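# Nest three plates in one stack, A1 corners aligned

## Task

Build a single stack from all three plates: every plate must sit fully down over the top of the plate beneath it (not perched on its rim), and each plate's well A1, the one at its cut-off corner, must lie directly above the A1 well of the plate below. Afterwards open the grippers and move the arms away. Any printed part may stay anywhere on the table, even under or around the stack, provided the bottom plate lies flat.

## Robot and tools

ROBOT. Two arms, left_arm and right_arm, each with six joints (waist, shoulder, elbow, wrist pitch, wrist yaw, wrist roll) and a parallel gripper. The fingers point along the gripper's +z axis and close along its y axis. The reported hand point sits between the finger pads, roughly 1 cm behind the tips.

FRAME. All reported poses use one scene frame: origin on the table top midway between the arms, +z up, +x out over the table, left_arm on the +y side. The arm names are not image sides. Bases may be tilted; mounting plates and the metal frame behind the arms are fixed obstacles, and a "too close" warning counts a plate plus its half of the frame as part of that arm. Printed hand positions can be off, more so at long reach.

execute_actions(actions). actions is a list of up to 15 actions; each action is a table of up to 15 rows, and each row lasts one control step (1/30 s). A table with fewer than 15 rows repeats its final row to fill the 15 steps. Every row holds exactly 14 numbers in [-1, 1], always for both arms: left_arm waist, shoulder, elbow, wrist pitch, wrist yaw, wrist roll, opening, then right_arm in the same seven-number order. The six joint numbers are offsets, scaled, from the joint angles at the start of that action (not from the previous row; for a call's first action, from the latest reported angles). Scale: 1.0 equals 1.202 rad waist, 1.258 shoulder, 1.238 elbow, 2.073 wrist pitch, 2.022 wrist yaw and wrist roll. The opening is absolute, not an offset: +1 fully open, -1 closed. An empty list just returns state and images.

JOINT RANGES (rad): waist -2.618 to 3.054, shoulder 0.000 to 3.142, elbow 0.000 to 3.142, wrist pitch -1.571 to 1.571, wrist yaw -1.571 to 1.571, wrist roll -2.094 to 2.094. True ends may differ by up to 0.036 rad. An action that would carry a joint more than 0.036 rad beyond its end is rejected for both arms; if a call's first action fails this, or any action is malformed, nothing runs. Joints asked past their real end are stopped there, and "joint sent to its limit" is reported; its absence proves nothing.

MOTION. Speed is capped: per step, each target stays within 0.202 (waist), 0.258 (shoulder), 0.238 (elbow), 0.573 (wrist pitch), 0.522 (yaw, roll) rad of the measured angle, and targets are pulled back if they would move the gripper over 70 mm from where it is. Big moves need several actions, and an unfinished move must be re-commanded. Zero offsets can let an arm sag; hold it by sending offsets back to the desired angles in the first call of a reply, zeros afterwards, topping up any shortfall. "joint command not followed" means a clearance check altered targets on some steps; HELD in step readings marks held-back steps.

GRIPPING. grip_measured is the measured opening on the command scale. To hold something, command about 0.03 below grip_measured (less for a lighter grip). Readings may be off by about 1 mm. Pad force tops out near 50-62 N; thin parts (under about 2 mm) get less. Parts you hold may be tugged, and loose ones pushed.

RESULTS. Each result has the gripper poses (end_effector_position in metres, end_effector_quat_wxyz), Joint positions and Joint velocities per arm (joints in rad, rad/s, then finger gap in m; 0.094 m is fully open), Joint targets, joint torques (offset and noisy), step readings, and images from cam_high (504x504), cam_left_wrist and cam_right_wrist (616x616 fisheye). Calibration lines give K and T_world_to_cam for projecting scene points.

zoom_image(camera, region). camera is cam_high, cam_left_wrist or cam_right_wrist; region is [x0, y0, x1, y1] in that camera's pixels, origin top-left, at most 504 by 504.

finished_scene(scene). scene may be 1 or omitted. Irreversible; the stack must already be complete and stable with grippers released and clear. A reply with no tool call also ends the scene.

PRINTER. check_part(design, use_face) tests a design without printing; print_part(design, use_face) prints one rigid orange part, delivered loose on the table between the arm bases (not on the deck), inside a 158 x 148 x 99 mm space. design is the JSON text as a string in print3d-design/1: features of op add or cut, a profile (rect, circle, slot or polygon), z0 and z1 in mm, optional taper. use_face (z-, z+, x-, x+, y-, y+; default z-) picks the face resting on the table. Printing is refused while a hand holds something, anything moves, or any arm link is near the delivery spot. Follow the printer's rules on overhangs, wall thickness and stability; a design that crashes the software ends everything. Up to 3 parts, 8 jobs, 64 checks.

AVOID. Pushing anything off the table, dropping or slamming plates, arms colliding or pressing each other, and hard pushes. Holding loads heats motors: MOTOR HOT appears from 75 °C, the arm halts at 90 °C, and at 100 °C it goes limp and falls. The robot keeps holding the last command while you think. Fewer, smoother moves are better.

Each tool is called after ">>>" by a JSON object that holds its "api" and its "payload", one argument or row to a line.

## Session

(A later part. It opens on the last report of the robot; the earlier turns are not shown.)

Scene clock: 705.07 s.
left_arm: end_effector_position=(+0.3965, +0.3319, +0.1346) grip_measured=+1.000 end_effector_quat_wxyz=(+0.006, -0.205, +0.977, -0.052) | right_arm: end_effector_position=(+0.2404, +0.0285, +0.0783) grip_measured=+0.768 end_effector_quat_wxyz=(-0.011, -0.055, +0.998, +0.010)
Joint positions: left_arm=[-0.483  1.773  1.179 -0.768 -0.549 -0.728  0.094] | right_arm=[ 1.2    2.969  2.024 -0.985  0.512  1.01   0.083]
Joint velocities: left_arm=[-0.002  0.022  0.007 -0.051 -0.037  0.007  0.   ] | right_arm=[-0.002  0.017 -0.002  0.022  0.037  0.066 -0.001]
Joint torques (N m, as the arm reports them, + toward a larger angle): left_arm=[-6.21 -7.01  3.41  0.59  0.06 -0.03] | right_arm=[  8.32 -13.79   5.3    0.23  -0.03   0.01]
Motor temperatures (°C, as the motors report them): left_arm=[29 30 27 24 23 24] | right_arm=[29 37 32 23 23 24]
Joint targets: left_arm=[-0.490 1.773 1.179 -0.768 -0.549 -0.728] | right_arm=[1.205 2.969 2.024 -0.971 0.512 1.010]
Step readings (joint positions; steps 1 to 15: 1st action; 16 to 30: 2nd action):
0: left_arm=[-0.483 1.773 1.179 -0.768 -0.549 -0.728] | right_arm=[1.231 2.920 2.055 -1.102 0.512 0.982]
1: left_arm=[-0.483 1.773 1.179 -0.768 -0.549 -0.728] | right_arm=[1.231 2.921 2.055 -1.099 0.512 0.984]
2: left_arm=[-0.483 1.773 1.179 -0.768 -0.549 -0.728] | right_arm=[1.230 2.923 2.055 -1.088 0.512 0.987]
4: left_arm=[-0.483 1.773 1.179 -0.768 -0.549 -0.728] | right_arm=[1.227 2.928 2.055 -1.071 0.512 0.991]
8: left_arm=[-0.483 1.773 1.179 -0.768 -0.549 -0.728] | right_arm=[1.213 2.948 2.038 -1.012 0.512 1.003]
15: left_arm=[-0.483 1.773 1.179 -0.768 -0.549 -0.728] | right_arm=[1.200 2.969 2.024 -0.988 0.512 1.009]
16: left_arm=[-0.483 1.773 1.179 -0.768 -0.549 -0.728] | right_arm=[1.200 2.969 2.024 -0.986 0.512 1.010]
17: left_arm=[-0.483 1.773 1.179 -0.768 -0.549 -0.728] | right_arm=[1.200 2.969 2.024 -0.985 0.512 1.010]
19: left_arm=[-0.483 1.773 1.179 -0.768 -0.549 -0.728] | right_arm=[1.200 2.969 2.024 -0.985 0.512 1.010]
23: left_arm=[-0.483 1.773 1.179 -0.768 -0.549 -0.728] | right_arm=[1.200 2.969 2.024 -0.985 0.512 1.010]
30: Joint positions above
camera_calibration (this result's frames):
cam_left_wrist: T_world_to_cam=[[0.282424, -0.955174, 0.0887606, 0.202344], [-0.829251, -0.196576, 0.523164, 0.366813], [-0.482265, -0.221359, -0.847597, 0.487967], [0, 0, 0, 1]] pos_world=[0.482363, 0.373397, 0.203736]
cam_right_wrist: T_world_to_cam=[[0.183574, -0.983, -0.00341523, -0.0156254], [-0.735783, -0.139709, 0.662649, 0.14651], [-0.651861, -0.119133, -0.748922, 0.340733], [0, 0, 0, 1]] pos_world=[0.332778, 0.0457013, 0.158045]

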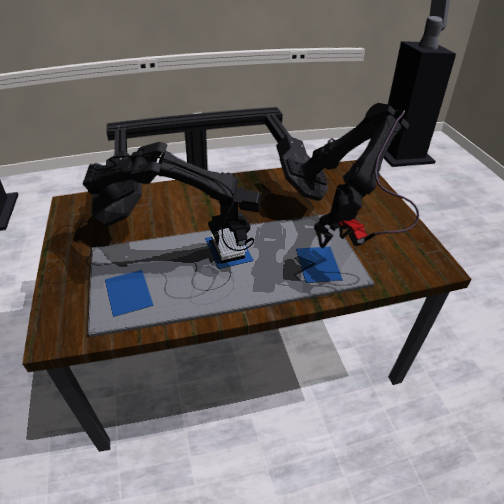

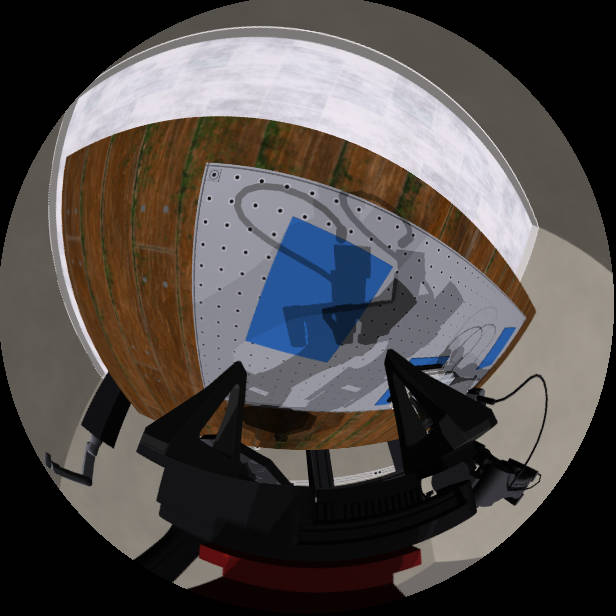

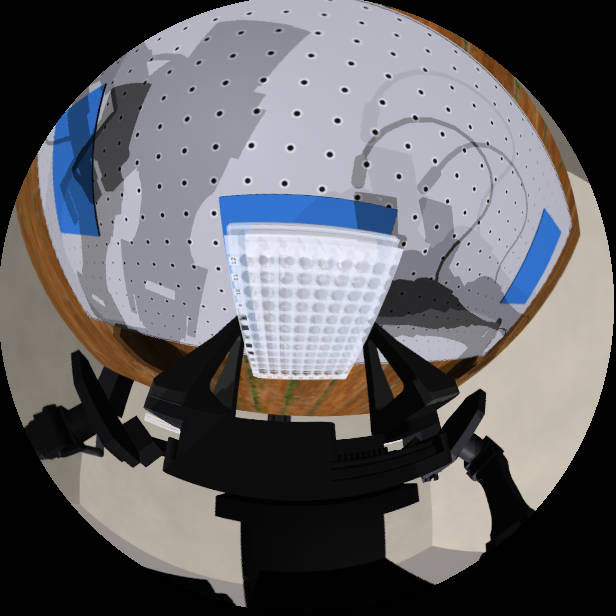

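>>> {"api": "execute_actions", "payload": {
  "actions": [
    [[-0.006,0,0,0,0,0,1,0.022,-0.02,-0.052,0.02,-0.003,0.013,0.735]],
    [[-0.006,0,0,0,0,0,1,0.006,0,0,0.008,0,0,0.735]]
  ]
}}

>>> {"api": "zoom_image", "payload": {
  "camera": "cam_right_wrist",
  "region": [200,180,430,390]
}}

Scene clock: 722.30 s.
left_arm: end_effector_position=(+0.3965, +0.3319, +0.1346) grip_measured=+1.000 end_effector_quat_wxyz=(+0.006, -0.205, +0.977, -0.052) | right_arm: end_effector_position=(+0.2340, +0.0258, +0.0759) grip_measured=+0.768 end_effector_quat_wxyz=(-0.012, -0.050, +0.999, +0.009)
Joint positions: left_arm=[-0.483  1.773  1.179 -0.768 -0.549 -0.728  0.094] | right_arm=[ 1.207  2.957  1.983 -0.962  0.509  1.029  0.083]
Joint velocities: left_arm=[-0.017  0.002 -0.012 -0.007  0.007 -0.022  0.   ] | right_arm=[-0.007 -0.007 -0.012 -0.037  0.007 -0.081 -0.   ]
Joint torques (N m, as the arm reports them, + toward a larger angle): left_arm=[-6.22 -7.01  3.4   0.59  0.06 -0.03] | right_arm=[  8.33 -13.88   5.3    0.24  -0.04   0.  ]
Motor temperatures (°C, as the motors report them): left_arm=[29 30 27 24 23 24] | right_arm=[29 38 31 23 23 24]
Joint targets: left_arm=[-0.490 1.773 1.179 -0.768 -0.549 -0.728] | right_arm=[1.214 2.957 1.983 -0.946 0.509 1.029]
Step readings (joint positions; steps 1 to 15: 1st action; 16 to 30: 2nd action):
0: left_arm=[-0.483 1.773 1.179 -0.768 -0.549 -0.728] | right_arm=[1.200 2.969 2.024 -0.985 0.512 1.010]
1: left_arm=[-0.483 1.773 1.179 -0.768 -0.549 -0.728] | right_arm=[1.201 2.966 2.017 -0.978 0.512 1.012]
2: left_arm=[-0.483 1.773 1.179 -0.768 -0.549 -0.728] | right_arm=[1.201 2.961 2.005 -0.972 0.512 1.016]
4: left_arm=[-0.483 1.773 1.179 -0.768 -0.549 -0.728] | right_arm=[1.203 2.957 1.991 -0.970 0.512 1.021]
8: left_arm=[-0.483 1.773 1.179 -0.768 -0.549 -0.728] | right_arm=[1.206 2.957 1.983 -0.968 0.510 1.026]
15: left_arm=[-0.483 1.773 1.179 -0.768 -0.549 -0.728] | right_arm=[1.207 2.957 1.983 -0.962 0.509 1.029]
16: left_arm=[-0.483 1.773 1.179 -0.768 -0.549 -0.728] | right_arm=[1.207 2.957 1.983 -0.962 0.509 1.029]
17: left_arm=[-0.483 1.773 1.179 -0.768 -0.549 -0.728] | right_arm=[1.207 2.957 1.983 -0.962 0.509 1.029]
19: left_arm=[-0.483 1.773 1.179 -0.768 -0.549 -0.728] | right_arm=[1.207 2.957 1.983 -0.962 0.509 1.029]
23: left_arm=[-0.483 1.773 1.179 -0.768 -0.549 -0.728] | right_arm=[1.207 2.957 1.983 -0.962 0.509 1.029]
30: Joint positions above
camera_calibration (this result's frames):
cam_left_wrist: T_world_to_cam=[[0.282424, -0.955174, 0.0887606, 0.202344], [-0.829251, -0.196576, 0.523164, 0.366813], [-0.482265, -0.221359, -0.847597, 0.487967], [0, 0, 0, 1]] pos_world=[0.482363, 0.373397, 0.203736]
cam_right_wrist: T_world_to_cam=[[0.173101, -0.984904, -0.000904109, -0.0148352], [-0.73587, -0.129942, 0.664537, 0.14256], [-0.654623, -0.114367, -0.747255, 0.334801], [0, 0, 0, 1]] pos_world=[0.326642, 0.0422034, 0.155432]

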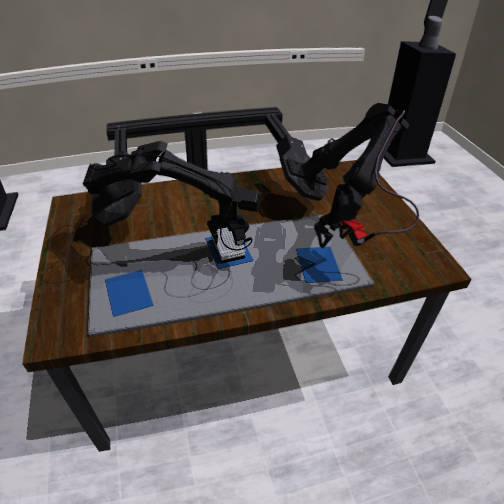

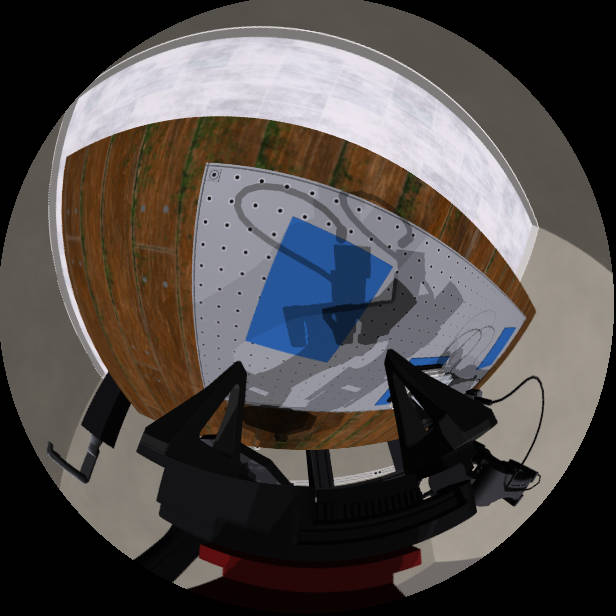

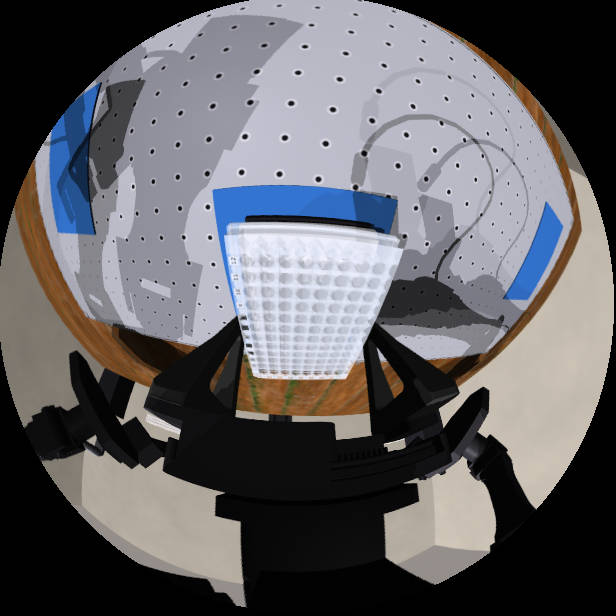

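Region (200, 180, 430, 390) of cam_right_wrist's 616x616 image, scaled by 2.191, with more detail than that image has; it fills the top 460 rows of this view, and the rest is white.

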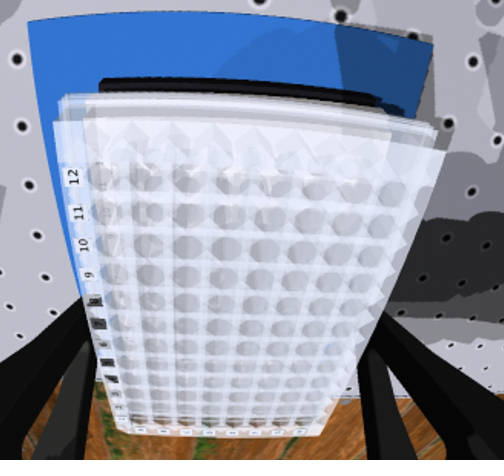

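>>> {"api": "execute_actions", "payload": {
  "actions": [
    [[-0.006,0,0,0,0,0,1,0.026,0,0,0.008,0,-0.012,0.735]],
    [[-0.006,0,0,0,0,0,1,0.006,0,0,0.008,0,0,0.735]]
  ]
}}

>>> {"api": "zoom_image", "payload": {
  "camera": "cam_right_wrist",
  "region": [200,180,430,390]
}}

Scene clock: 731.87 s.
left_arm: end_effector_position=(+0.3965, +0.3319, +0.1346) grip_measured=+1.000 end_effector_quat_wxyz=(+0.006, -0.205, +0.977, -0.052) | right_arm: end_effector_position=(+0.2308, +0.0284, +0.0787) grip_measured=+0.768 end_effector_quat_wxyz=(-0.008, -0.063, +0.998, +0.011)
Joint positions: left_arm=[-0.483  1.773  1.179 -0.768 -0.549 -0.728  0.094] | right_arm=[ 1.219  2.957  1.983 -0.962  0.509  1.012  0.083]
Joint velocities: left_arm=[-0.007 -0.017  0.002  0.037 -0.066  0.022  0.   ] | right_arm=[-0.017 -0.002 -0.022 -0.007 -0.037 -0.037  0.   ]
Joint torques (N m, as the arm reports them, + toward a larger angle): left_arm=[-6.21 -7.01  3.39  0.59  0.06 -0.04] | right_arm=[  8.25 -13.88   5.34   0.25  -0.03   0.  ]
Motor temperatures (°C, as the motors report them): left_arm=[29 30 27 24 23 24] | right_arm=[30 38 31 23 23 24]
Joint targets: left_arm=[-0.490 1.773 1.179 -0.768 -0.549 -0.728] | right_arm=[1.226 2.957 1.983 -0.946 0.509 1.012]
Step readings (joint positions; steps 1 to 15: 1st action; 16 to 30: 2nd action):
0: left_arm=[-0.483 1.773 1.179 -0.768 -0.549 -0.728] | right_arm=[1.207 2.957 1.983 -0.962 0.509 1.029]
1: left_arm=[-0.483 1.773 1.179 -0.768 -0.549 -0.728] | right_arm=[1.207 2.957 1.983 -0.962 0.509 1.026]
2: left_arm=[-0.483 1.773 1.179 -0.768 -0.549 -0.728] | right_arm=[1.208 2.957 1.983 -0.962 0.509 1.023]
4: left_arm=[-0.483 1.773 1.179 -0.768 -0.549 -0.728] | right_arm=[1.212 2.957 1.983 -0.962 0.509 1.019]
8: left_arm=[-0.483 1.773 1.179 -0.768 -0.549 -0.728] | right_arm=[1.218 2.957 1.983 -0.962 0.509 1.014]
15: left_arm=[-0.483 1.773 1.179 -0.768 -0.549 -0.728] | right_arm=[1.219 2.957 1.983 -0.962 0.509 1.012]
16: left_arm=[-0.483 1.773 1.179 -0.768 -0.549 -0.728] | right_arm=[1.219 2.957 1.983 -0.962 0.509 1.012]
17: left_arm=[-0.483 1.773 1.179 -0.768 -0.549 -0.728] | right_arm=[1.219 2.957 1.983 -0.962 0.509 1.012]
19: left_arm=[-0.483 1.773 1.179 -0.768 -0.549 -0.728] | right_arm=[1.219 2.957 1.983 -0.962 0.509 1.012]
23: left_arm=[-0.483 1.773 1.179 -0.768 -0.549 -0.728] | right_arm=[1.219 2.957 1.983 -0.962 0.509 1.012]
30: Joint positions above
camera_calibration (this result's frames):
cam_left_wrist: T_world_to_cam=[[0.282424, -0.955174, 0.0887606, 0.202344], [-0.829251, -0.196576, 0.523164, 0.366813], [-0.482265, -0.221359, -0.847597, 0.487967], [0, 0, 0, 1]] pos_world=[0.482363, 0.373397, 0.203736]
cam_right_wrist: T_world_to_cam=[[0.199868, -0.979817, -0.00338518, -0.0178673], [-0.736663, -0.152544, 0.658831, 0.139952], [-0.64605, -0.129185, -0.752284, 0.333957], [0, 0, 0, 1]] pos_world=[0.322421, 0.0469846, 0.158966]

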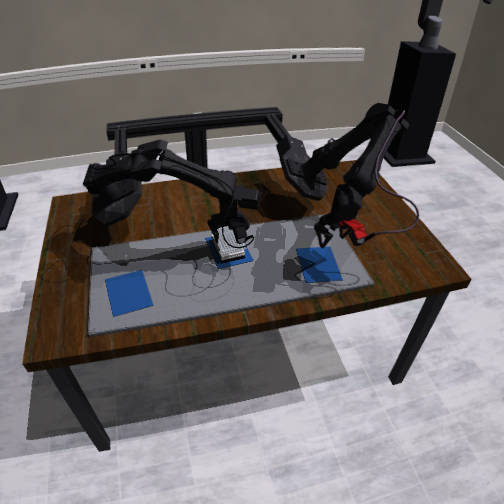

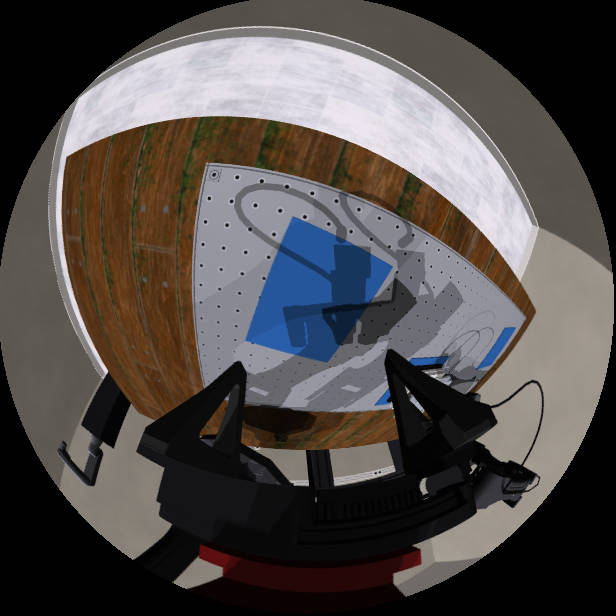

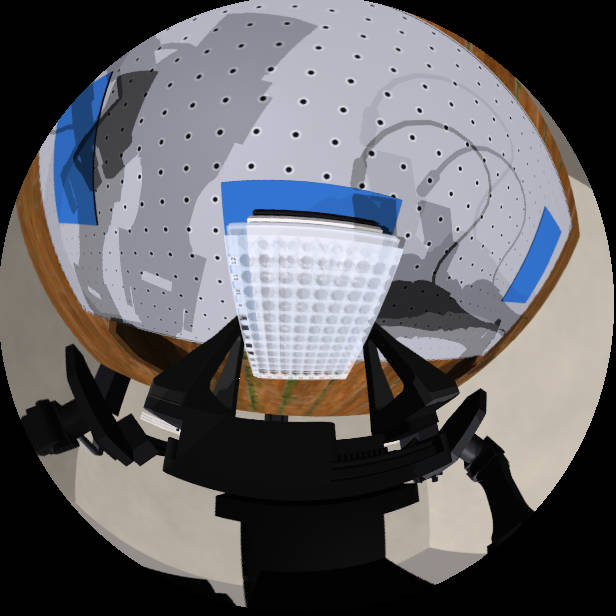

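Region (200, 180, 430, 390) of cam_right_wrist's 616x616 image, scaled by 2.191, with more detail than that image has; it fills the top 460 rows of this view, and the rest is white.

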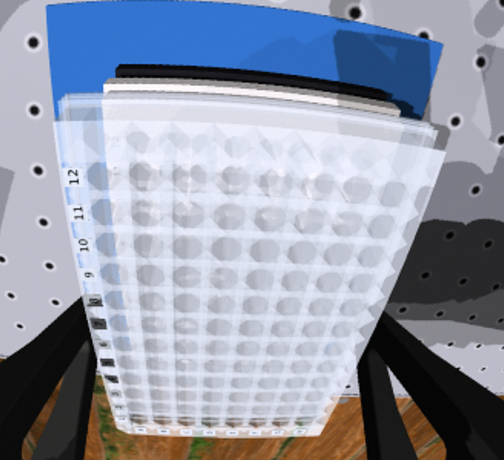

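>>> {"api": "execute_actions", "payload": {
  "actions": [
    [[-0.006,0,0,0,0,0,1,-0.003,0.008,-0.041,0.03,0.002,-0.009,0.735]],
    [[-0.006,0,0,0,0,0,1,0.006,0,0,0.008,0,0,0.735]]
  ]
}}

>>> {"api": "zoom_image", "payload": {
  "camera": "cam_right_wrist",
  "region": [200,180,430,390]
}}

Scene clock: 747.90 s.
left_arm: end_effector_position=(+0.3965, +0.3319, +0.1346) grip_measured=+1.000 end_effector_quat_wxyz=(+0.006, -0.205, +0.977, -0.052) | right_arm: end_effector_position=(+0.2280, +0.0304, +0.0730) grip_measured=+0.768 end_effector_quat_wxyz=(-0.005, -0.065, +0.998, +0.016)
Joint positions: left_arm=[-0.483  1.773  1.179 -0.768 -0.549 -0.728  0.094] | right_arm=[ 1.219  2.957  1.954 -0.919  0.509  1.     0.083]
Joint velocities: left_arm=[-0.002 -0.002 -0.017 -0.037  0.051  0.037  0.   ] | right_arm=[-0.002  0.002 -0.007 -0.066 -0.066  0.037  0.   ]
Joint torques (N m, as the arm reports them, + toward a larger angle): left_arm=[-6.22 -6.99  3.39  0.59  0.06 -0.03] | right_arm=[  8.24 -13.84   5.29   0.27  -0.03  -0.01]
Motor temperatures (°C, as the motors report them): left_arm=[29 30 27 24 23 24] | right_arm=[30 39 31 23 23 24]
Joint targets: left_arm=[-0.490 1.773 1.179 -0.768 -0.549 -0.728] | right_arm=[1.226 2.957 1.954 -0.903 0.509 1.000]
Step readings (joint positions; steps 1 to 15: 1st action; 16 to 30: 2nd action):
0: left_arm=[-0.483 1.773 1.179 -0.768 -0.549 -0.728] | right_arm=[1.219 2.957 1.983 -0.962 0.509 1.012]
1: left_arm=[-0.483 1.773 1.179 -0.768 -0.549 -0.728] | right_arm=[1.219 2.957 1.978 -0.956 0.509 1.010]
2: left_arm=[-0.483 1.773 1.179 -0.768 -0.549 -0.728] | right_arm=[1.219 2.957 1.973 -0.946 0.509 1.008]
4: left_arm=[-0.483 1.773 1.179 -0.768 -0.549 -0.728] | right_arm=[1.219 2.957 1.961 -0.934 0.509 1.005]
8: left_arm=[-0.483 1.773 1.179 -0.768 -0.549 -0.728] | right_arm=[1.219 2.957 1.954 -0.928 0.509 1.002]
15: left_arm=[-0.483 1.773 1.179 -0.768 -0.549 -0.728] | right_arm=[1.219 2.957 1.954 -0.919 0.509 1.000]
16: left_arm=[-0.483 1.773 1.179 -0.768 -0.549 -0.728] | right_arm=[1.219 2.957 1.954 -0.919 0.509 1.000]
17: left_arm=[-0.483 1.773 1.179 -0.768 -0.549 -0.728] | right_arm=[1.219 2.957 1.954 -0.919 0.509 1.000]
19: left_arm=[-0.483 1.773 1.179 -0.768 -0.549 -0.728] | right_arm=[1.219 2.957 1.954 -0.919 0.509 1.000]
23: left_arm=[-0.483 1.773 1.179 -0.768 -0.549 -0.728] | right_arm=[1.219 2.957 1.954 -0.919 0.509 1.000]
30: Joint positions above
camera_calibration (this result's frames):
cam_left_wrist: T_world_to_cam=[[0.282424, -0.955174, 0.0887606, 0.202344], [-0.829251, -0.196576, 0.523164, 0.366813], [-0.482265, -0.221359, -0.847597, 0.487967], [0, 0, 0, 1]] pos_world=[0.482363, 0.373397, 0.203736]
cam_right_wrist: T_world_to_cam=[[0.203707, -0.978934, -0.0138486, -0.0154272], [-0.739718, -0.163164, 0.652836, 0.143462], [-0.641343, -0.122743, -0.757373, 0.327219], [0, 0, 0, 1]] pos_world=[0.319123, 0.0484695, 0.153956]

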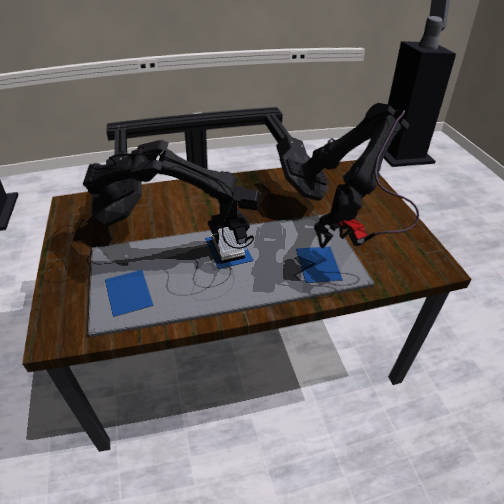

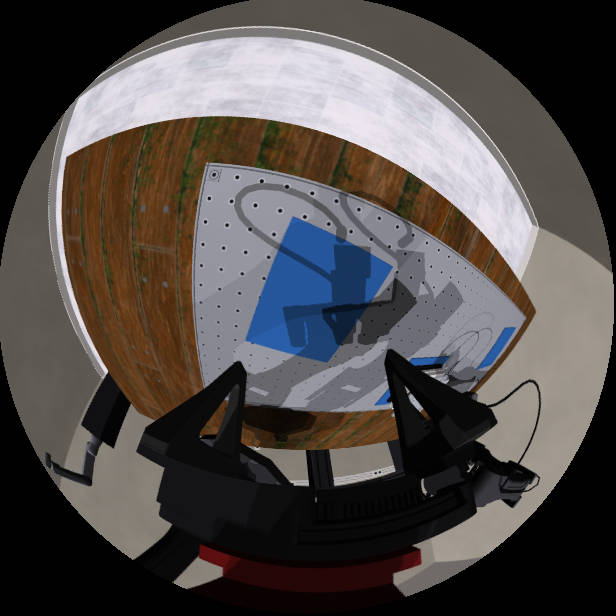

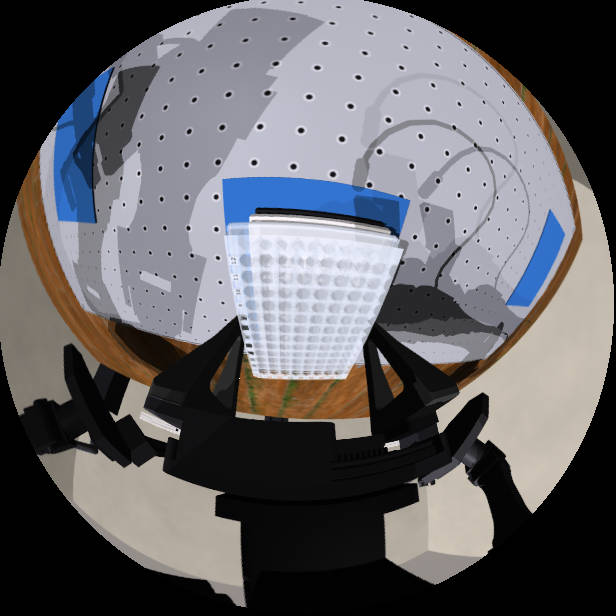

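Region (200, 180, 430, 390) of cam_right_wrist's 616x616 image, scaled by 2.191, with more detail than that image has; it fills the top 460 rows of this view, and the rest is white.

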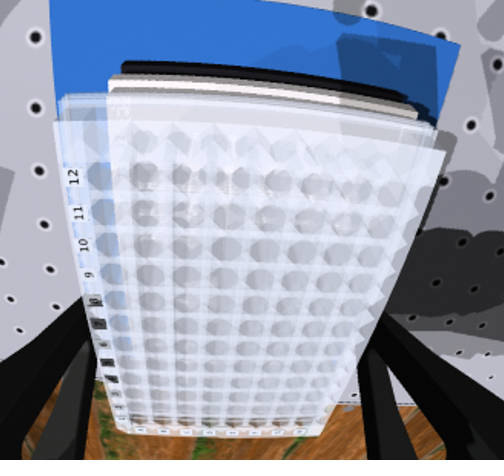

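>>> {"api": "execute_actions", "payload": {
  "actions": [
    [[-0.006,0,0,0,0,0,1,0.006,0,0,-0.024,0,0.011,0.735]],
    [[-0.006,0,0,0,0,0,1,0.006,0,0,0.004,0,0,0.735]]
  ]
}}

>>> {"api": "zoom_image", "payload": {
  "camera": "cam_right_wrist",
  "region": [200,180,430,390]
}}

Scene clock: 755.53 s.
left_arm: end_effector_position=(+0.3965, +0.3319, +0.1346) grip_measured=+1.000 end_effector_quat_wxyz=(+0.006, -0.205, +0.977, -0.052) | right_arm: end_effector_position=(+0.2254, +0.0249, +0.0729) grip_measured=+0.768 end_effector_quat_wxyz=(-0.011, -0.065, +0.998, +0.006)
Joint positions: left_arm=[-0.483  1.773  1.179 -0.768 -0.549 -0.728  0.094] | right_arm=[ 1.219  2.957  1.954 -0.946  0.509  1.015  0.083]
Joint velocities: left_arm=[ 0.002 -0.017  0.007 -0.022 -0.037  0.037  0.   ] | right_arm=[-0.007 -0.007  0.012  0.066  0.022 -0.037 -0.002]
Joint torques (N m, as the arm reports them, + toward a larger angle): left_arm=[-6.22 -7.02  3.41  0.59  0.06 -0.03] | right_arm=[  8.21 -13.79   5.24   0.17  -0.03   0.  ]
Motor temperatures (°C, as the motors report them): left_arm=[29 30 27 24 23 24] | right_arm=[30 39 31 23 23 24]
Joint targets: left_arm=[-0.490 1.773 1.179 -0.768 -0.549 -0.728] | right_arm=[1.226 2.957 1.954 -0.938 0.509 1.015]
Step readings (joint positions; steps 1 to 15: 1st action; 16 to 30: 2nd action):
0: left_arm=[-0.483 1.773 1.179 -0.768 -0.549 -0.728] | right_arm=[1.219 2.957 1.954 -0.919 0.509 1.000]
1: left_arm=[-0.483 1.773 1.179 -0.768 -0.549 -0.728] | right_arm=[1.219 2.957 1.954 -0.921 0.509 1.002]
2: left_arm=[-0.483 1.773 1.179 -0.768 -0.549 -0.728] | right_arm=[1.219 2.957 1.954 -0.926 0.509 1.005]
4: left_arm=[-0.483 1.773 1.179 -0.768 -0.549 -0.728] | right_arm=[1.219 2.957 1.954 -0.934 0.509 1.009]
8: left_arm=[-0.483 1.773 1.179 -0.768 -0.549 -0.728] | right_arm=[1.219 2.957 1.954 -0.942 0.509 1.013]
15: left_arm=[-0.483 1.773 1.179 -0.768 -0.549 -0.728] | right_arm=[1.219 2.957 1.954 -0.946 0.509 1.015]
16: left_arm=[-0.483 1.773 1.179 -0.768 -0.549 -0.728] | right_arm=[1.219 2.957 1.954 -0.946 0.509 1.015]
17: left_arm=[-0.483 1.773 1.179 -0.768 -0.549 -0.728] | right_arm=[1.219 2.957 1.954 -0.946 0.509 1.015]
19: left_arm=[-0.483 1.773 1.179 -0.768 -0.549 -0.728] | right_arm=[1.219 2.957 1.954 -0.946 0.509 1.015]
23: left_arm=[-0.483 1.773 1.179 -0.768 -0.549 -0.728] | right_arm=[1.219 2.957 1.954 -0.946 0.509 1.015]
30: Joint positions above
camera_calibration (this result's frames):
cam_left_wrist: T_world_to_cam=[[0.282424, -0.955174, 0.0887606, 0.202344], [-0.829251, -0.196576, 0.523164, 0.366813], [-0.482265, -0.221359, -0.847597, 0.487967], [0, 0, 0, 1]] pos_world=[0.482363, 0.373397, 0.203736]
cam_right_wrist: T_world_to_cam=[[0.202219, -0.979327, 0.00517908, -0.0213869], [-0.733393, -0.147928, 0.663515, 0.138117], [-0.649032, -0.137974, -0.748145, 0.326279], [0, 0, 0, 1]] pos_world=[0.317385, 0.0445047, 0.152572]

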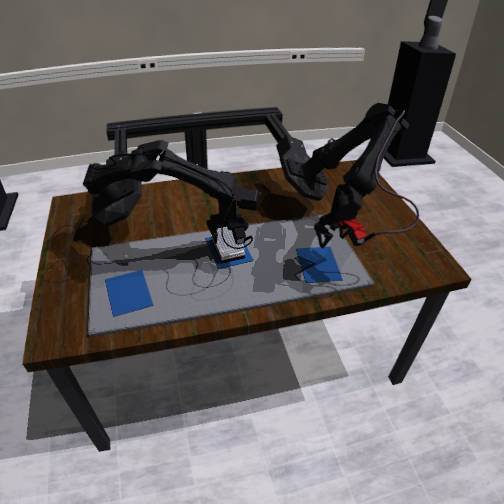

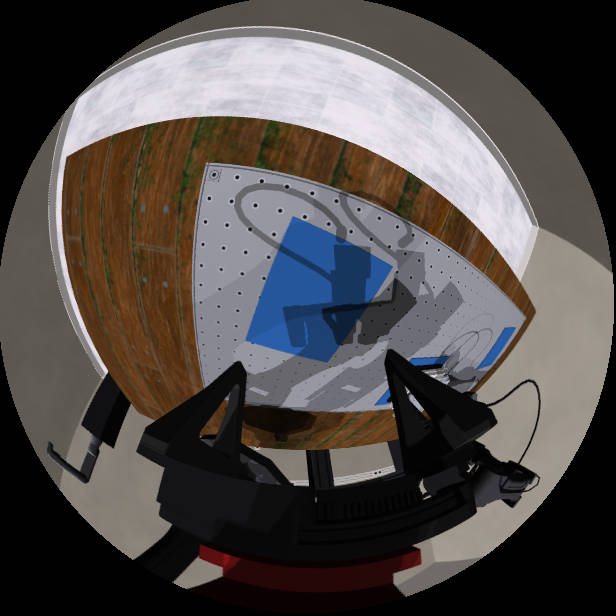

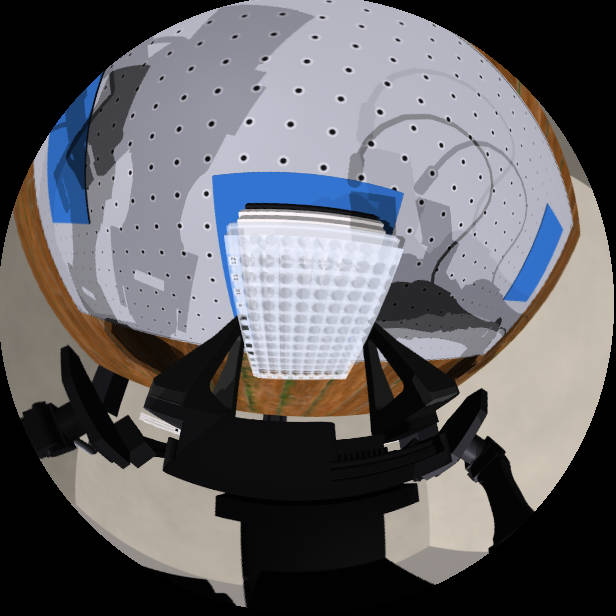

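Region (200, 180, 430, 390) of cam_right_wrist's 616x616 image, scaled by 2.191, with more detail than that image has; it fills the top 460 rows of this view, and the rest is white.

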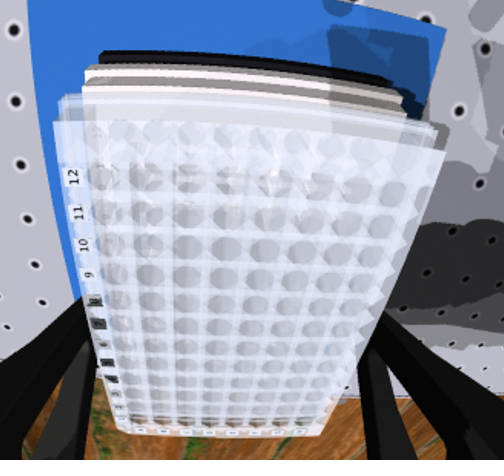

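>>> {"api": "execute_actions", "payload": {
  "actions": [
    [[-0.006,0,0,0,0,0,1,-0.011,0.017,0,0.02,0,-0.007,0.735]],
    [[-0.006,0,0,0,0,0,1,0.006,0,0,0.006,0,0,0.735]]
  ]
}}

>>> {"api": "zoom_image", "payload": {
  "camera": "cam_right_wrist",
  "region": [200,180,430,390]
}}

Scene clock: 768.17 s.
left_arm: end_effector_position=(+0.3965, +0.3319, +0.1346) grip_measured=+1.000 end_effector_quat_wxyz=(+0.006, -0.205, +0.977, -0.052) | right_arm: end_effector_position=(+0.2282, +0.0255, +0.0649) grip_measured=+0.768 end_effector_quat_wxyz=(-0.013, -0.059, +0.998, +0.008)
Joint positions: left_arm=[-0.483  1.773  1.179 -0.768 -0.549 -0.728  0.094] | right_arm=[ 1.203  2.969  1.954 -0.923  0.509  1.008  0.083]
Joint velocities: left_arm=[ 0.002  0.007 -0.002 -0.037 -0.081 -0.007  0.   ] | right_arm=[-0.012  0.007 -0.002  0.022 -0.007 -0.007 -0.   ]
Joint torques (N m, as the arm reports them, + toward a larger angle): left_arm=[-6.21 -6.99  3.39  0.59  0.07 -0.03] | right_arm=[  8.29 -13.81   5.26   0.21  -0.02   0.  ]
Motor temperatures (°C, as the motors report them): left_arm=[29 30 27 24 23 24] | right_arm=[30 39 30 23 23 24]
Joint targets: left_arm=[-0.490 1.773 1.179 -0.768 -0.549 -0.728] | right_arm=[1.210 2.969 1.954 -0.911 0.509 1.008]
Step readings (joint positions; steps 1 to 15: 1st action; 16 to 30: 2nd action):
0: left_arm=[-0.483 1.773 1.179 -0.768 -0.549 -0.728] | right_arm=[1.219 2.957 1.954 -0.946 0.509 1.015]
1: left_arm=[-0.483 1.773 1.179 -0.768 -0.549 -0.728] | right_arm=[1.218 2.958 1.954 -0.944 0.509 1.014]
2: left_arm=[-0.483 1.773 1.179 -0.768 -0.549 -0.728] | right_arm=[1.217 2.959 1.954 -0.940 0.509 1.013]
4: left_arm=[-0.483 1.773 1.179 -0.768 -0.549 -0.728] | right_arm=[1.212 2.962 1.954 -0.932 0.509 1.011]
8: left_arm=[-0.483 1.773 1.179 -0.768 -0.549 -0.728] | right_arm=[1.204 2.968 1.954 -0.927 0.509 1.009]
15: left_arm=[-0.483 1.773 1.179 -0.768 -0.549 -0.728] | right_arm=[1.203 2.969 1.954 -0.923 0.509 1.008]
16: left_arm=[-0.483 1.773 1.179 -0.768 -0.549 -0.728] | right_arm=[1.203 2.969 1.954 -0.923 0.509 1.008]
17: left_arm=[-0.483 1.773 1.179 -0.768 -0.549 -0.728] | right_arm=[1.203 2.969 1.954 -0.923 0.509 1.008]
19: left_arm=[-0.483 1.773 1.179 -0.768 -0.549 -0.728] | right_arm=[1.203 2.969 1.954 -0.923 0.509 1.008]
23: left_arm=[-0.483 1.773 1.179 -0.768 -0.549 -0.728] | right_arm=[1.203 2.969 1.954 -0.923 0.509 1.008]
30: Joint positions above
camera_calibration (this result's frames):
cam_left_wrist: T_world_to_cam=[[0.282424, -0.955174, 0.0887606, 0.202344], [-0.829251, -0.196576, 0.523164, 0.366813], [-0.482265, -0.221359, -0.847597, 0.487967], [0, 0, 0, 1]] pos_world=[0.482363, 0.373397, 0.203736]
cam_right_wrist: T_world_to_cam=[[0.191405, -0.981511, -0.000230075, -0.0183977], [-0.732151, -0.142933, 0.665976, 0.145041], [-0.653696, -0.127303, -0.745973, 0.322841], [0, 0, 0, 1]] pos_world=[0.320753, 0.0437721, 0.144233]

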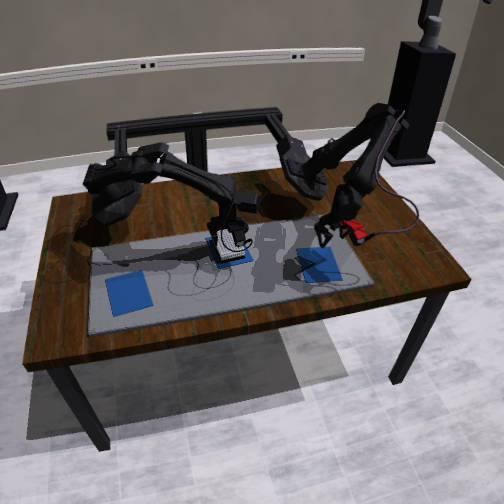

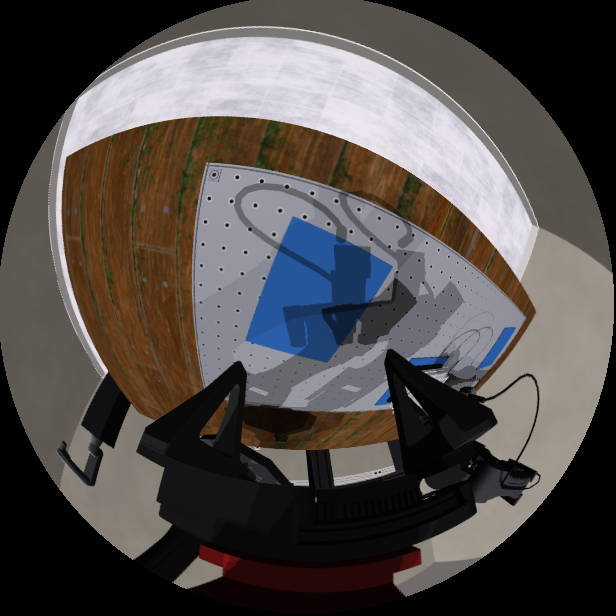

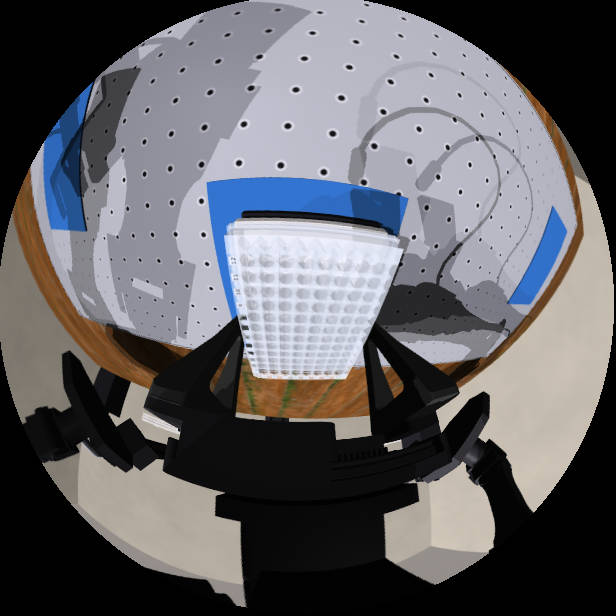

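Region (200, 180, 430, 390) of cam_right_wrist's 616x616 image, scaled by 2.191, with more detail than that image has; it fills the top 460 rows of this view, and the rest is white.

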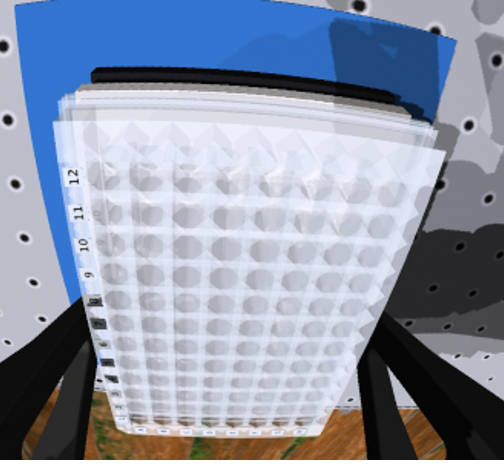

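>>> {"api": "execute_actions", "payload": {
  "actions": [
    [[-0.006,0,0,0,0,0,1,0.006,0,-0.029,0.017,0,-0.014,0.735]],
    [[-0.006,0,0,0,0,0,1,0.006,0,0,0.006,0,0,0.735]]
  ]
}}

>>> {"api": "zoom_image", "payload": {
  "camera": "cam_right_wrist",
  "region": [200,180,430,390]
}}

Scene clock: 782.10 s.
left_arm: end_effector_position=(+0.3965, +0.3319, +0.1346) grip_measured=+1.000 end_effector_quat_wxyz=(+0.006, -0.205, +0.977, -0.052) | right_arm: end_effector_position=(+0.2293, +0.0276, +0.0649) grip_measured=+0.768 end_effector_quat_wxyz=(-0.010, -0.065, +0.998, +0.012)
Joint positions: left_arm=[-0.483  1.773  1.179 -0.768 -0.549 -0.728  0.094] | right_arm=[ 1.203  2.969  1.954 -0.913  0.509  0.99   0.083]
Joint velocities: left_arm=[-0.007 -0.002  0.002 -0.051 -0.037  0.007  0.   ] | right_arm=[-0.007 -0.002 -0.012 -0.007 -0.007 -0.037  0.   ]
Joint torques (N m, as the arm reports them, + toward a larger angle): left_arm=[-6.21 -7.    3.38  0.59  0.07 -0.04] | right_arm=[  8.29 -13.83   5.28   0.22  -0.03   0.  ]
Motor temperatures (°C, as the motors report them): left_arm=[29 30 27 24 23 24] | right_arm=[30 40 30 23 23 24]
Joint targets: left_arm=[-0.490 1.773 1.179 -0.768 -0.549 -0.728] | right_arm=[1.210 2.969 1.954 -0.900 0.509 0.990]
Step readings (joint positions; steps 1 to 15: 1st action; 16 to 30: 2nd action):
0: left_arm=[-0.483 1.773 1.179 -0.768 -0.549 -0.728] | right_arm=[1.203 2.969 1.954 -0.923 0.509 1.008]
1: left_arm=[-0.483 1.773 1.179 -0.768 -0.549 -0.728] | right_arm=[1.203 2.969 1.954 -0.922 0.509 1.005]
2: left_arm=[-0.483 1.773 1.179 -0.768 -0.549 -0.728] | right_arm=[1.203 2.969 1.954 -0.919 0.509 1.001]
4: left_arm=[-0.483 1.773 1.179 -0.768 -0.549 -0.728] | right_arm=[1.203 2.969 1.954 -0.914 0.509 0.995]
8: left_arm=[-0.483 1.773 1.179 -0.768 -0.549 -0.728] | right_arm=[1.203 2.969 1.954 -0.913 0.509 0.992]
15: left_arm=[-0.483 1.773 1.179 -0.768 -0.549 -0.728] | right_arm=[1.203 2.969 1.954 -0.913 0.509 0.990]
16: left_arm=[-0.483 1.773 1.179 -0.768 -0.549 -0.728] | right_arm=[1.203 2.969 1.954 -0.913 0.509 0.990]
17: left_arm=[-0.483 1.773 1.179 -0.768 -0.549 -0.728] | right_arm=[1.203 2.969 1.954 -0.913 0.509 0.990]
19: left_arm=[-0.483 1.773 1.179 -0.768 -0.549 -0.728] | right_arm=[1.203 2.969 1.954 -0.913 0.509 0.990]
23: left_arm=[-0.483 1.773 1.179 -0.768 -0.549 -0.728] | right_arm=[1.203 2.969 1.954 -0.913 0.509 0.990]
30: Joint positions above
camera_calibration (this result's frames):
cam_left_wrist: T_world_to_cam=[[0.282424, -0.955174, 0.0887606, 0.202344], [-0.829251, -0.196576, 0.523164, 0.366813], [-0.482265, -0.221359, -0.847597, 0.487967], [0, 0, 0, 1]] pos_world=[0.482363, 0.373397, 0.203736]
cam_right_wrist: T_world_to_cam=[[0.203801, -0.978982, -0.00766597, -0.0189595], [-0.732999, -0.157774, 0.66168, 0.146952], [-0.648982, -0.129232, -0.749747, 0.322994], [0, 0, 0, 1]] pos_world=[0.321197, 0.0463654, 0.144784]

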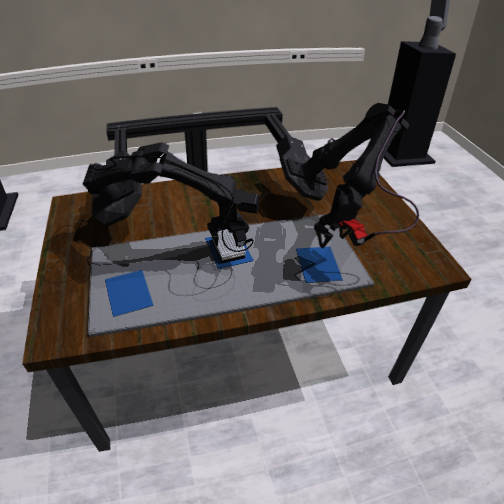

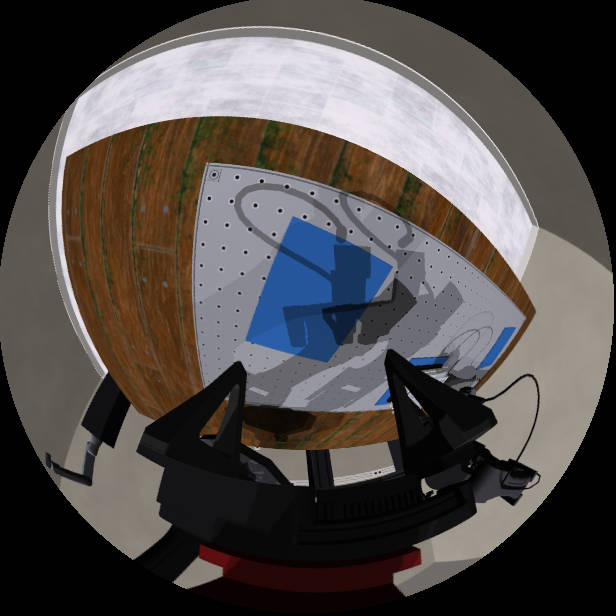

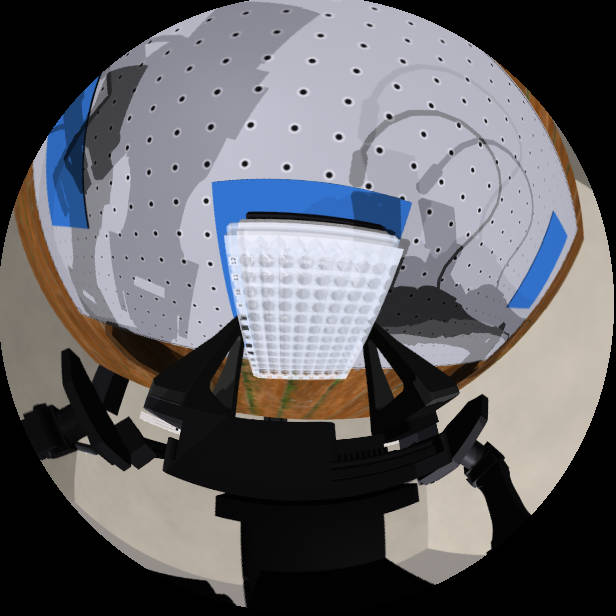

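Region (200, 180, 430, 390) of cam_right_wrist's 616x616 image, scaled by 2.191, with more detail than that image has; it fills the top 460 rows of this view, and the rest is white.

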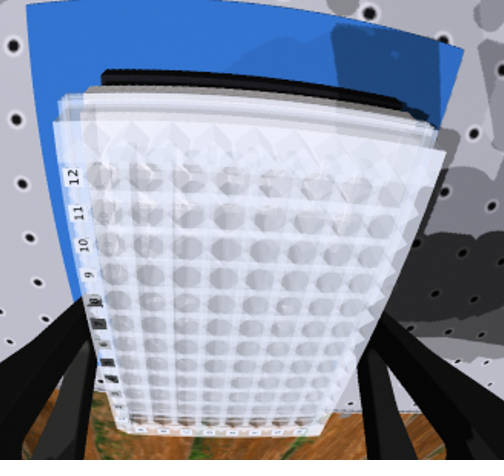

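>>> {"api": "execute_actions", "payload": {
  "actions": [
    [[-0.006,0,0,0,0,0,1,0.021,0,0,0,0,0,0.735],[-0.006,0,0,0,0,0,1,0.021,0,0,0,0,0,0.735],[-0.006,0,0,0,0,0,1,0.021,0,0,0,0,0,0.735],[-0.006,0,0,0,0,0,1,0.021,0,0,-0.019,0,0.009,0.735]],
    [[-0.006,0,0,0,0,0,1,0.006,0,0,0.004,0,0,0.735]]
  ]
}}

>>> {"api": "zoom_image", "payload": {
  "camera": "cam_right_wrist",
  "region": [200,180,430,390]
}}

Scene clock: 792.03 s.
left_arm: end_effector_position=(+0.3965, +0.3319, +0.1346) grip_measured=+1.000 end_effector_quat_wxyz=(+0.006, -0.205, +0.977, -0.052) | right_arm: end_effector_position=(+0.2264, +0.0253, +0.0660) grip_measured=+0.768 end_effector_quat_wxyz=(-0.013, -0.066, +0.998, +0.007)
Joint positions: left_arm=[-0.483  1.773  1.179 -0.768 -0.549 -0.728  0.094] | right_arm=[ 1.208  2.969  1.954 -0.929  0.509  1.001  0.083]
Joint velocities: left_arm=[-0.012 -0.012  0.002  0.037 -0.081  0.007  0.   ] | right_arm=[-0.002  0.002 -0.002 -0.007  0.022 -0.051 -0.   ]
Joint torques (N m, as the arm reports them, + toward a larger angle): left_arm=[-6.22 -7.    3.4   0.59  0.07 -0.03] | right_arm=[  8.25 -13.83   5.21   0.17  -0.03  -0.01]
Motor temperatures (°C, as the motors report them): left_arm=[29 30 27 24 23 24] | right_arm=[30 40 30 23 23 24]
Joint targets: left_arm=[-0.490 1.773 1.179 -0.768 -0.549 -0.728] | right_arm=[1.215 2.969 1.954 -0.921 0.509 1.001]
Step readings (joint positions; steps 1 to 15: 1st action; 16 to 30: 2nd action):
0: left_arm=[-0.483 1.773 1.179 -0.768 -0.549 -0.728] | right_arm=[1.203 2.969 1.954 -0.913 0.509 0.990]
1: left_arm=[-0.483 1.773 1.179 -0.768 -0.549 -0.728] | right_arm=[1.203 2.969 1.954 -0.913 0.509 0.990]
2: left_arm=[-0.483 1.773 1.179 -0.768 -0.549 -0.728] | right_arm=[1.203 2.969 1.954 -0.913 0.509 0.990]
4: left_arm=[-0.483 1.773 1.179 -0.768 -0.549 -0.728] | right_arm=[1.203 2.969 1.954 -0.915 0.509 0.992]
8: left_arm=[-0.483 1.773 1.179 -0.768 -0.549 -0.728] | right_arm=[1.205 2.969 1.954 -0.925 0.509 0.997]
15: left_arm=[-0.483 1.773 1.179 -0.768 -0.549 -0.728] | right_arm=[1.208 2.969 1.954 -0.929 0.509 1.001]
16: left_arm=[-0.483 1.773 1.179 -0.768 -0.549 -0.728] | right_arm=[1.208 2.969 1.954 -0.929 0.509 1.001]
17: left_arm=[-0.483 1.773 1.179 -0.768 -0.549 -0.728] | right_arm=[1.208 2.969 1.954 -0.929 0.509 1.001]
19: left_arm=[-0.483 1.773 1.179 -0.768 -0.549 -0.728] | right_arm=[1.208 2.969 1.954 -0.929 0.509 1.001]
23: left_arm=[-0.483 1.773 1.179 -0.768 -0.549 -0.728] | right_arm=[1.208 2.969 1.954 -0.929 0.509 1.001]
30: Joint positions above
camera_calibration (this result's frames):
cam_left_wrist: T_world_to_cam=[[0.282424, -0.955174, 0.0887606, 0.202344], [-0.829251, -0.196576, 0.523164, 0.366813], [-0.482265, -0.221359, -0.847597, 0.487967], [0, 0, 0, 1]] pos_world=[0.482363, 0.373397, 0.203736]
cam_right_wrist: T_world_to_cam=[[0.205089, -0.978739, 0.0029865, -0.0216636], [-0.730429, -0.151024, 0.666082, 0.142764], [-0.651469, -0.138787, -0.745872, 0.322228], [0, 0, 0, 1]] pos_world=[0.318644, 0.0450791, 0.145313]

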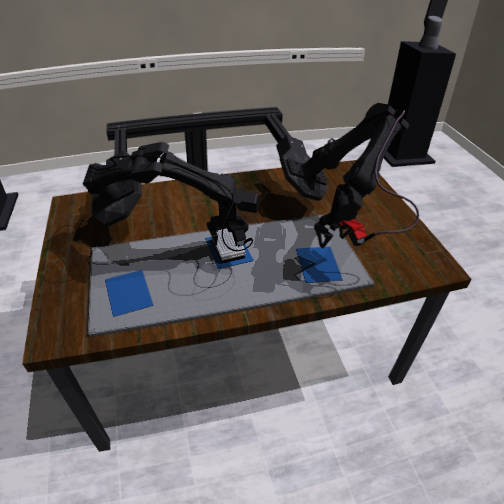

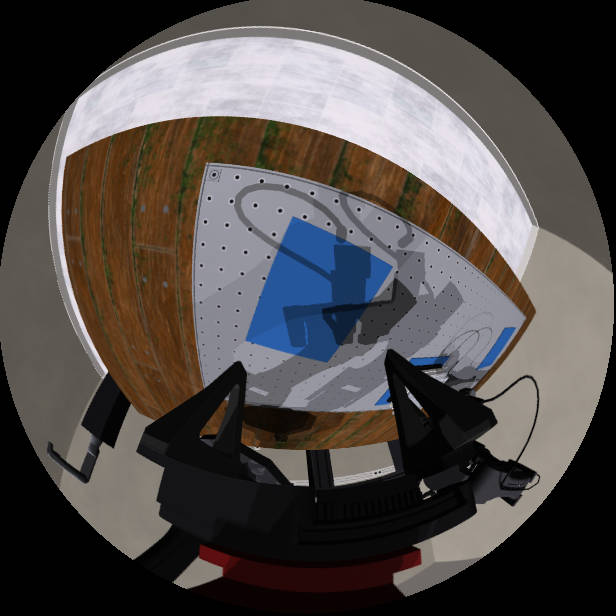

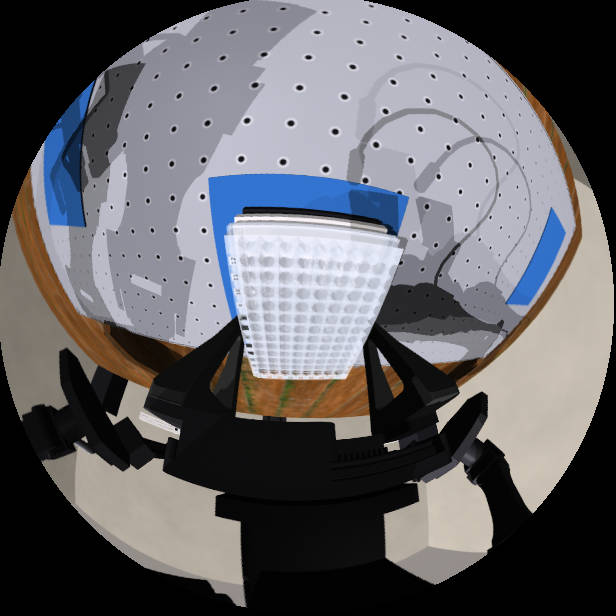

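Region (200, 180, 430, 390) of cam_right_wrist's 616x616 image, scaled by 2.191, with more detail than that image has; it fills the top 460 rows of this view, and the rest is white.

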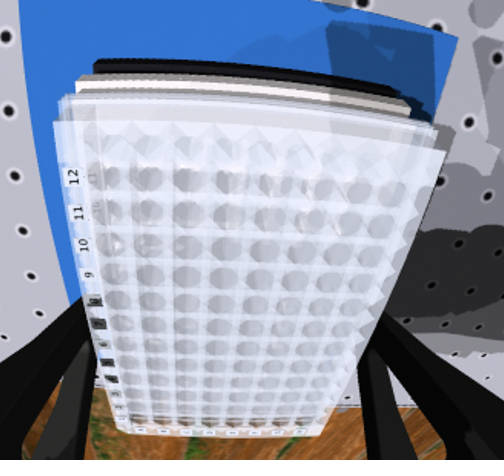

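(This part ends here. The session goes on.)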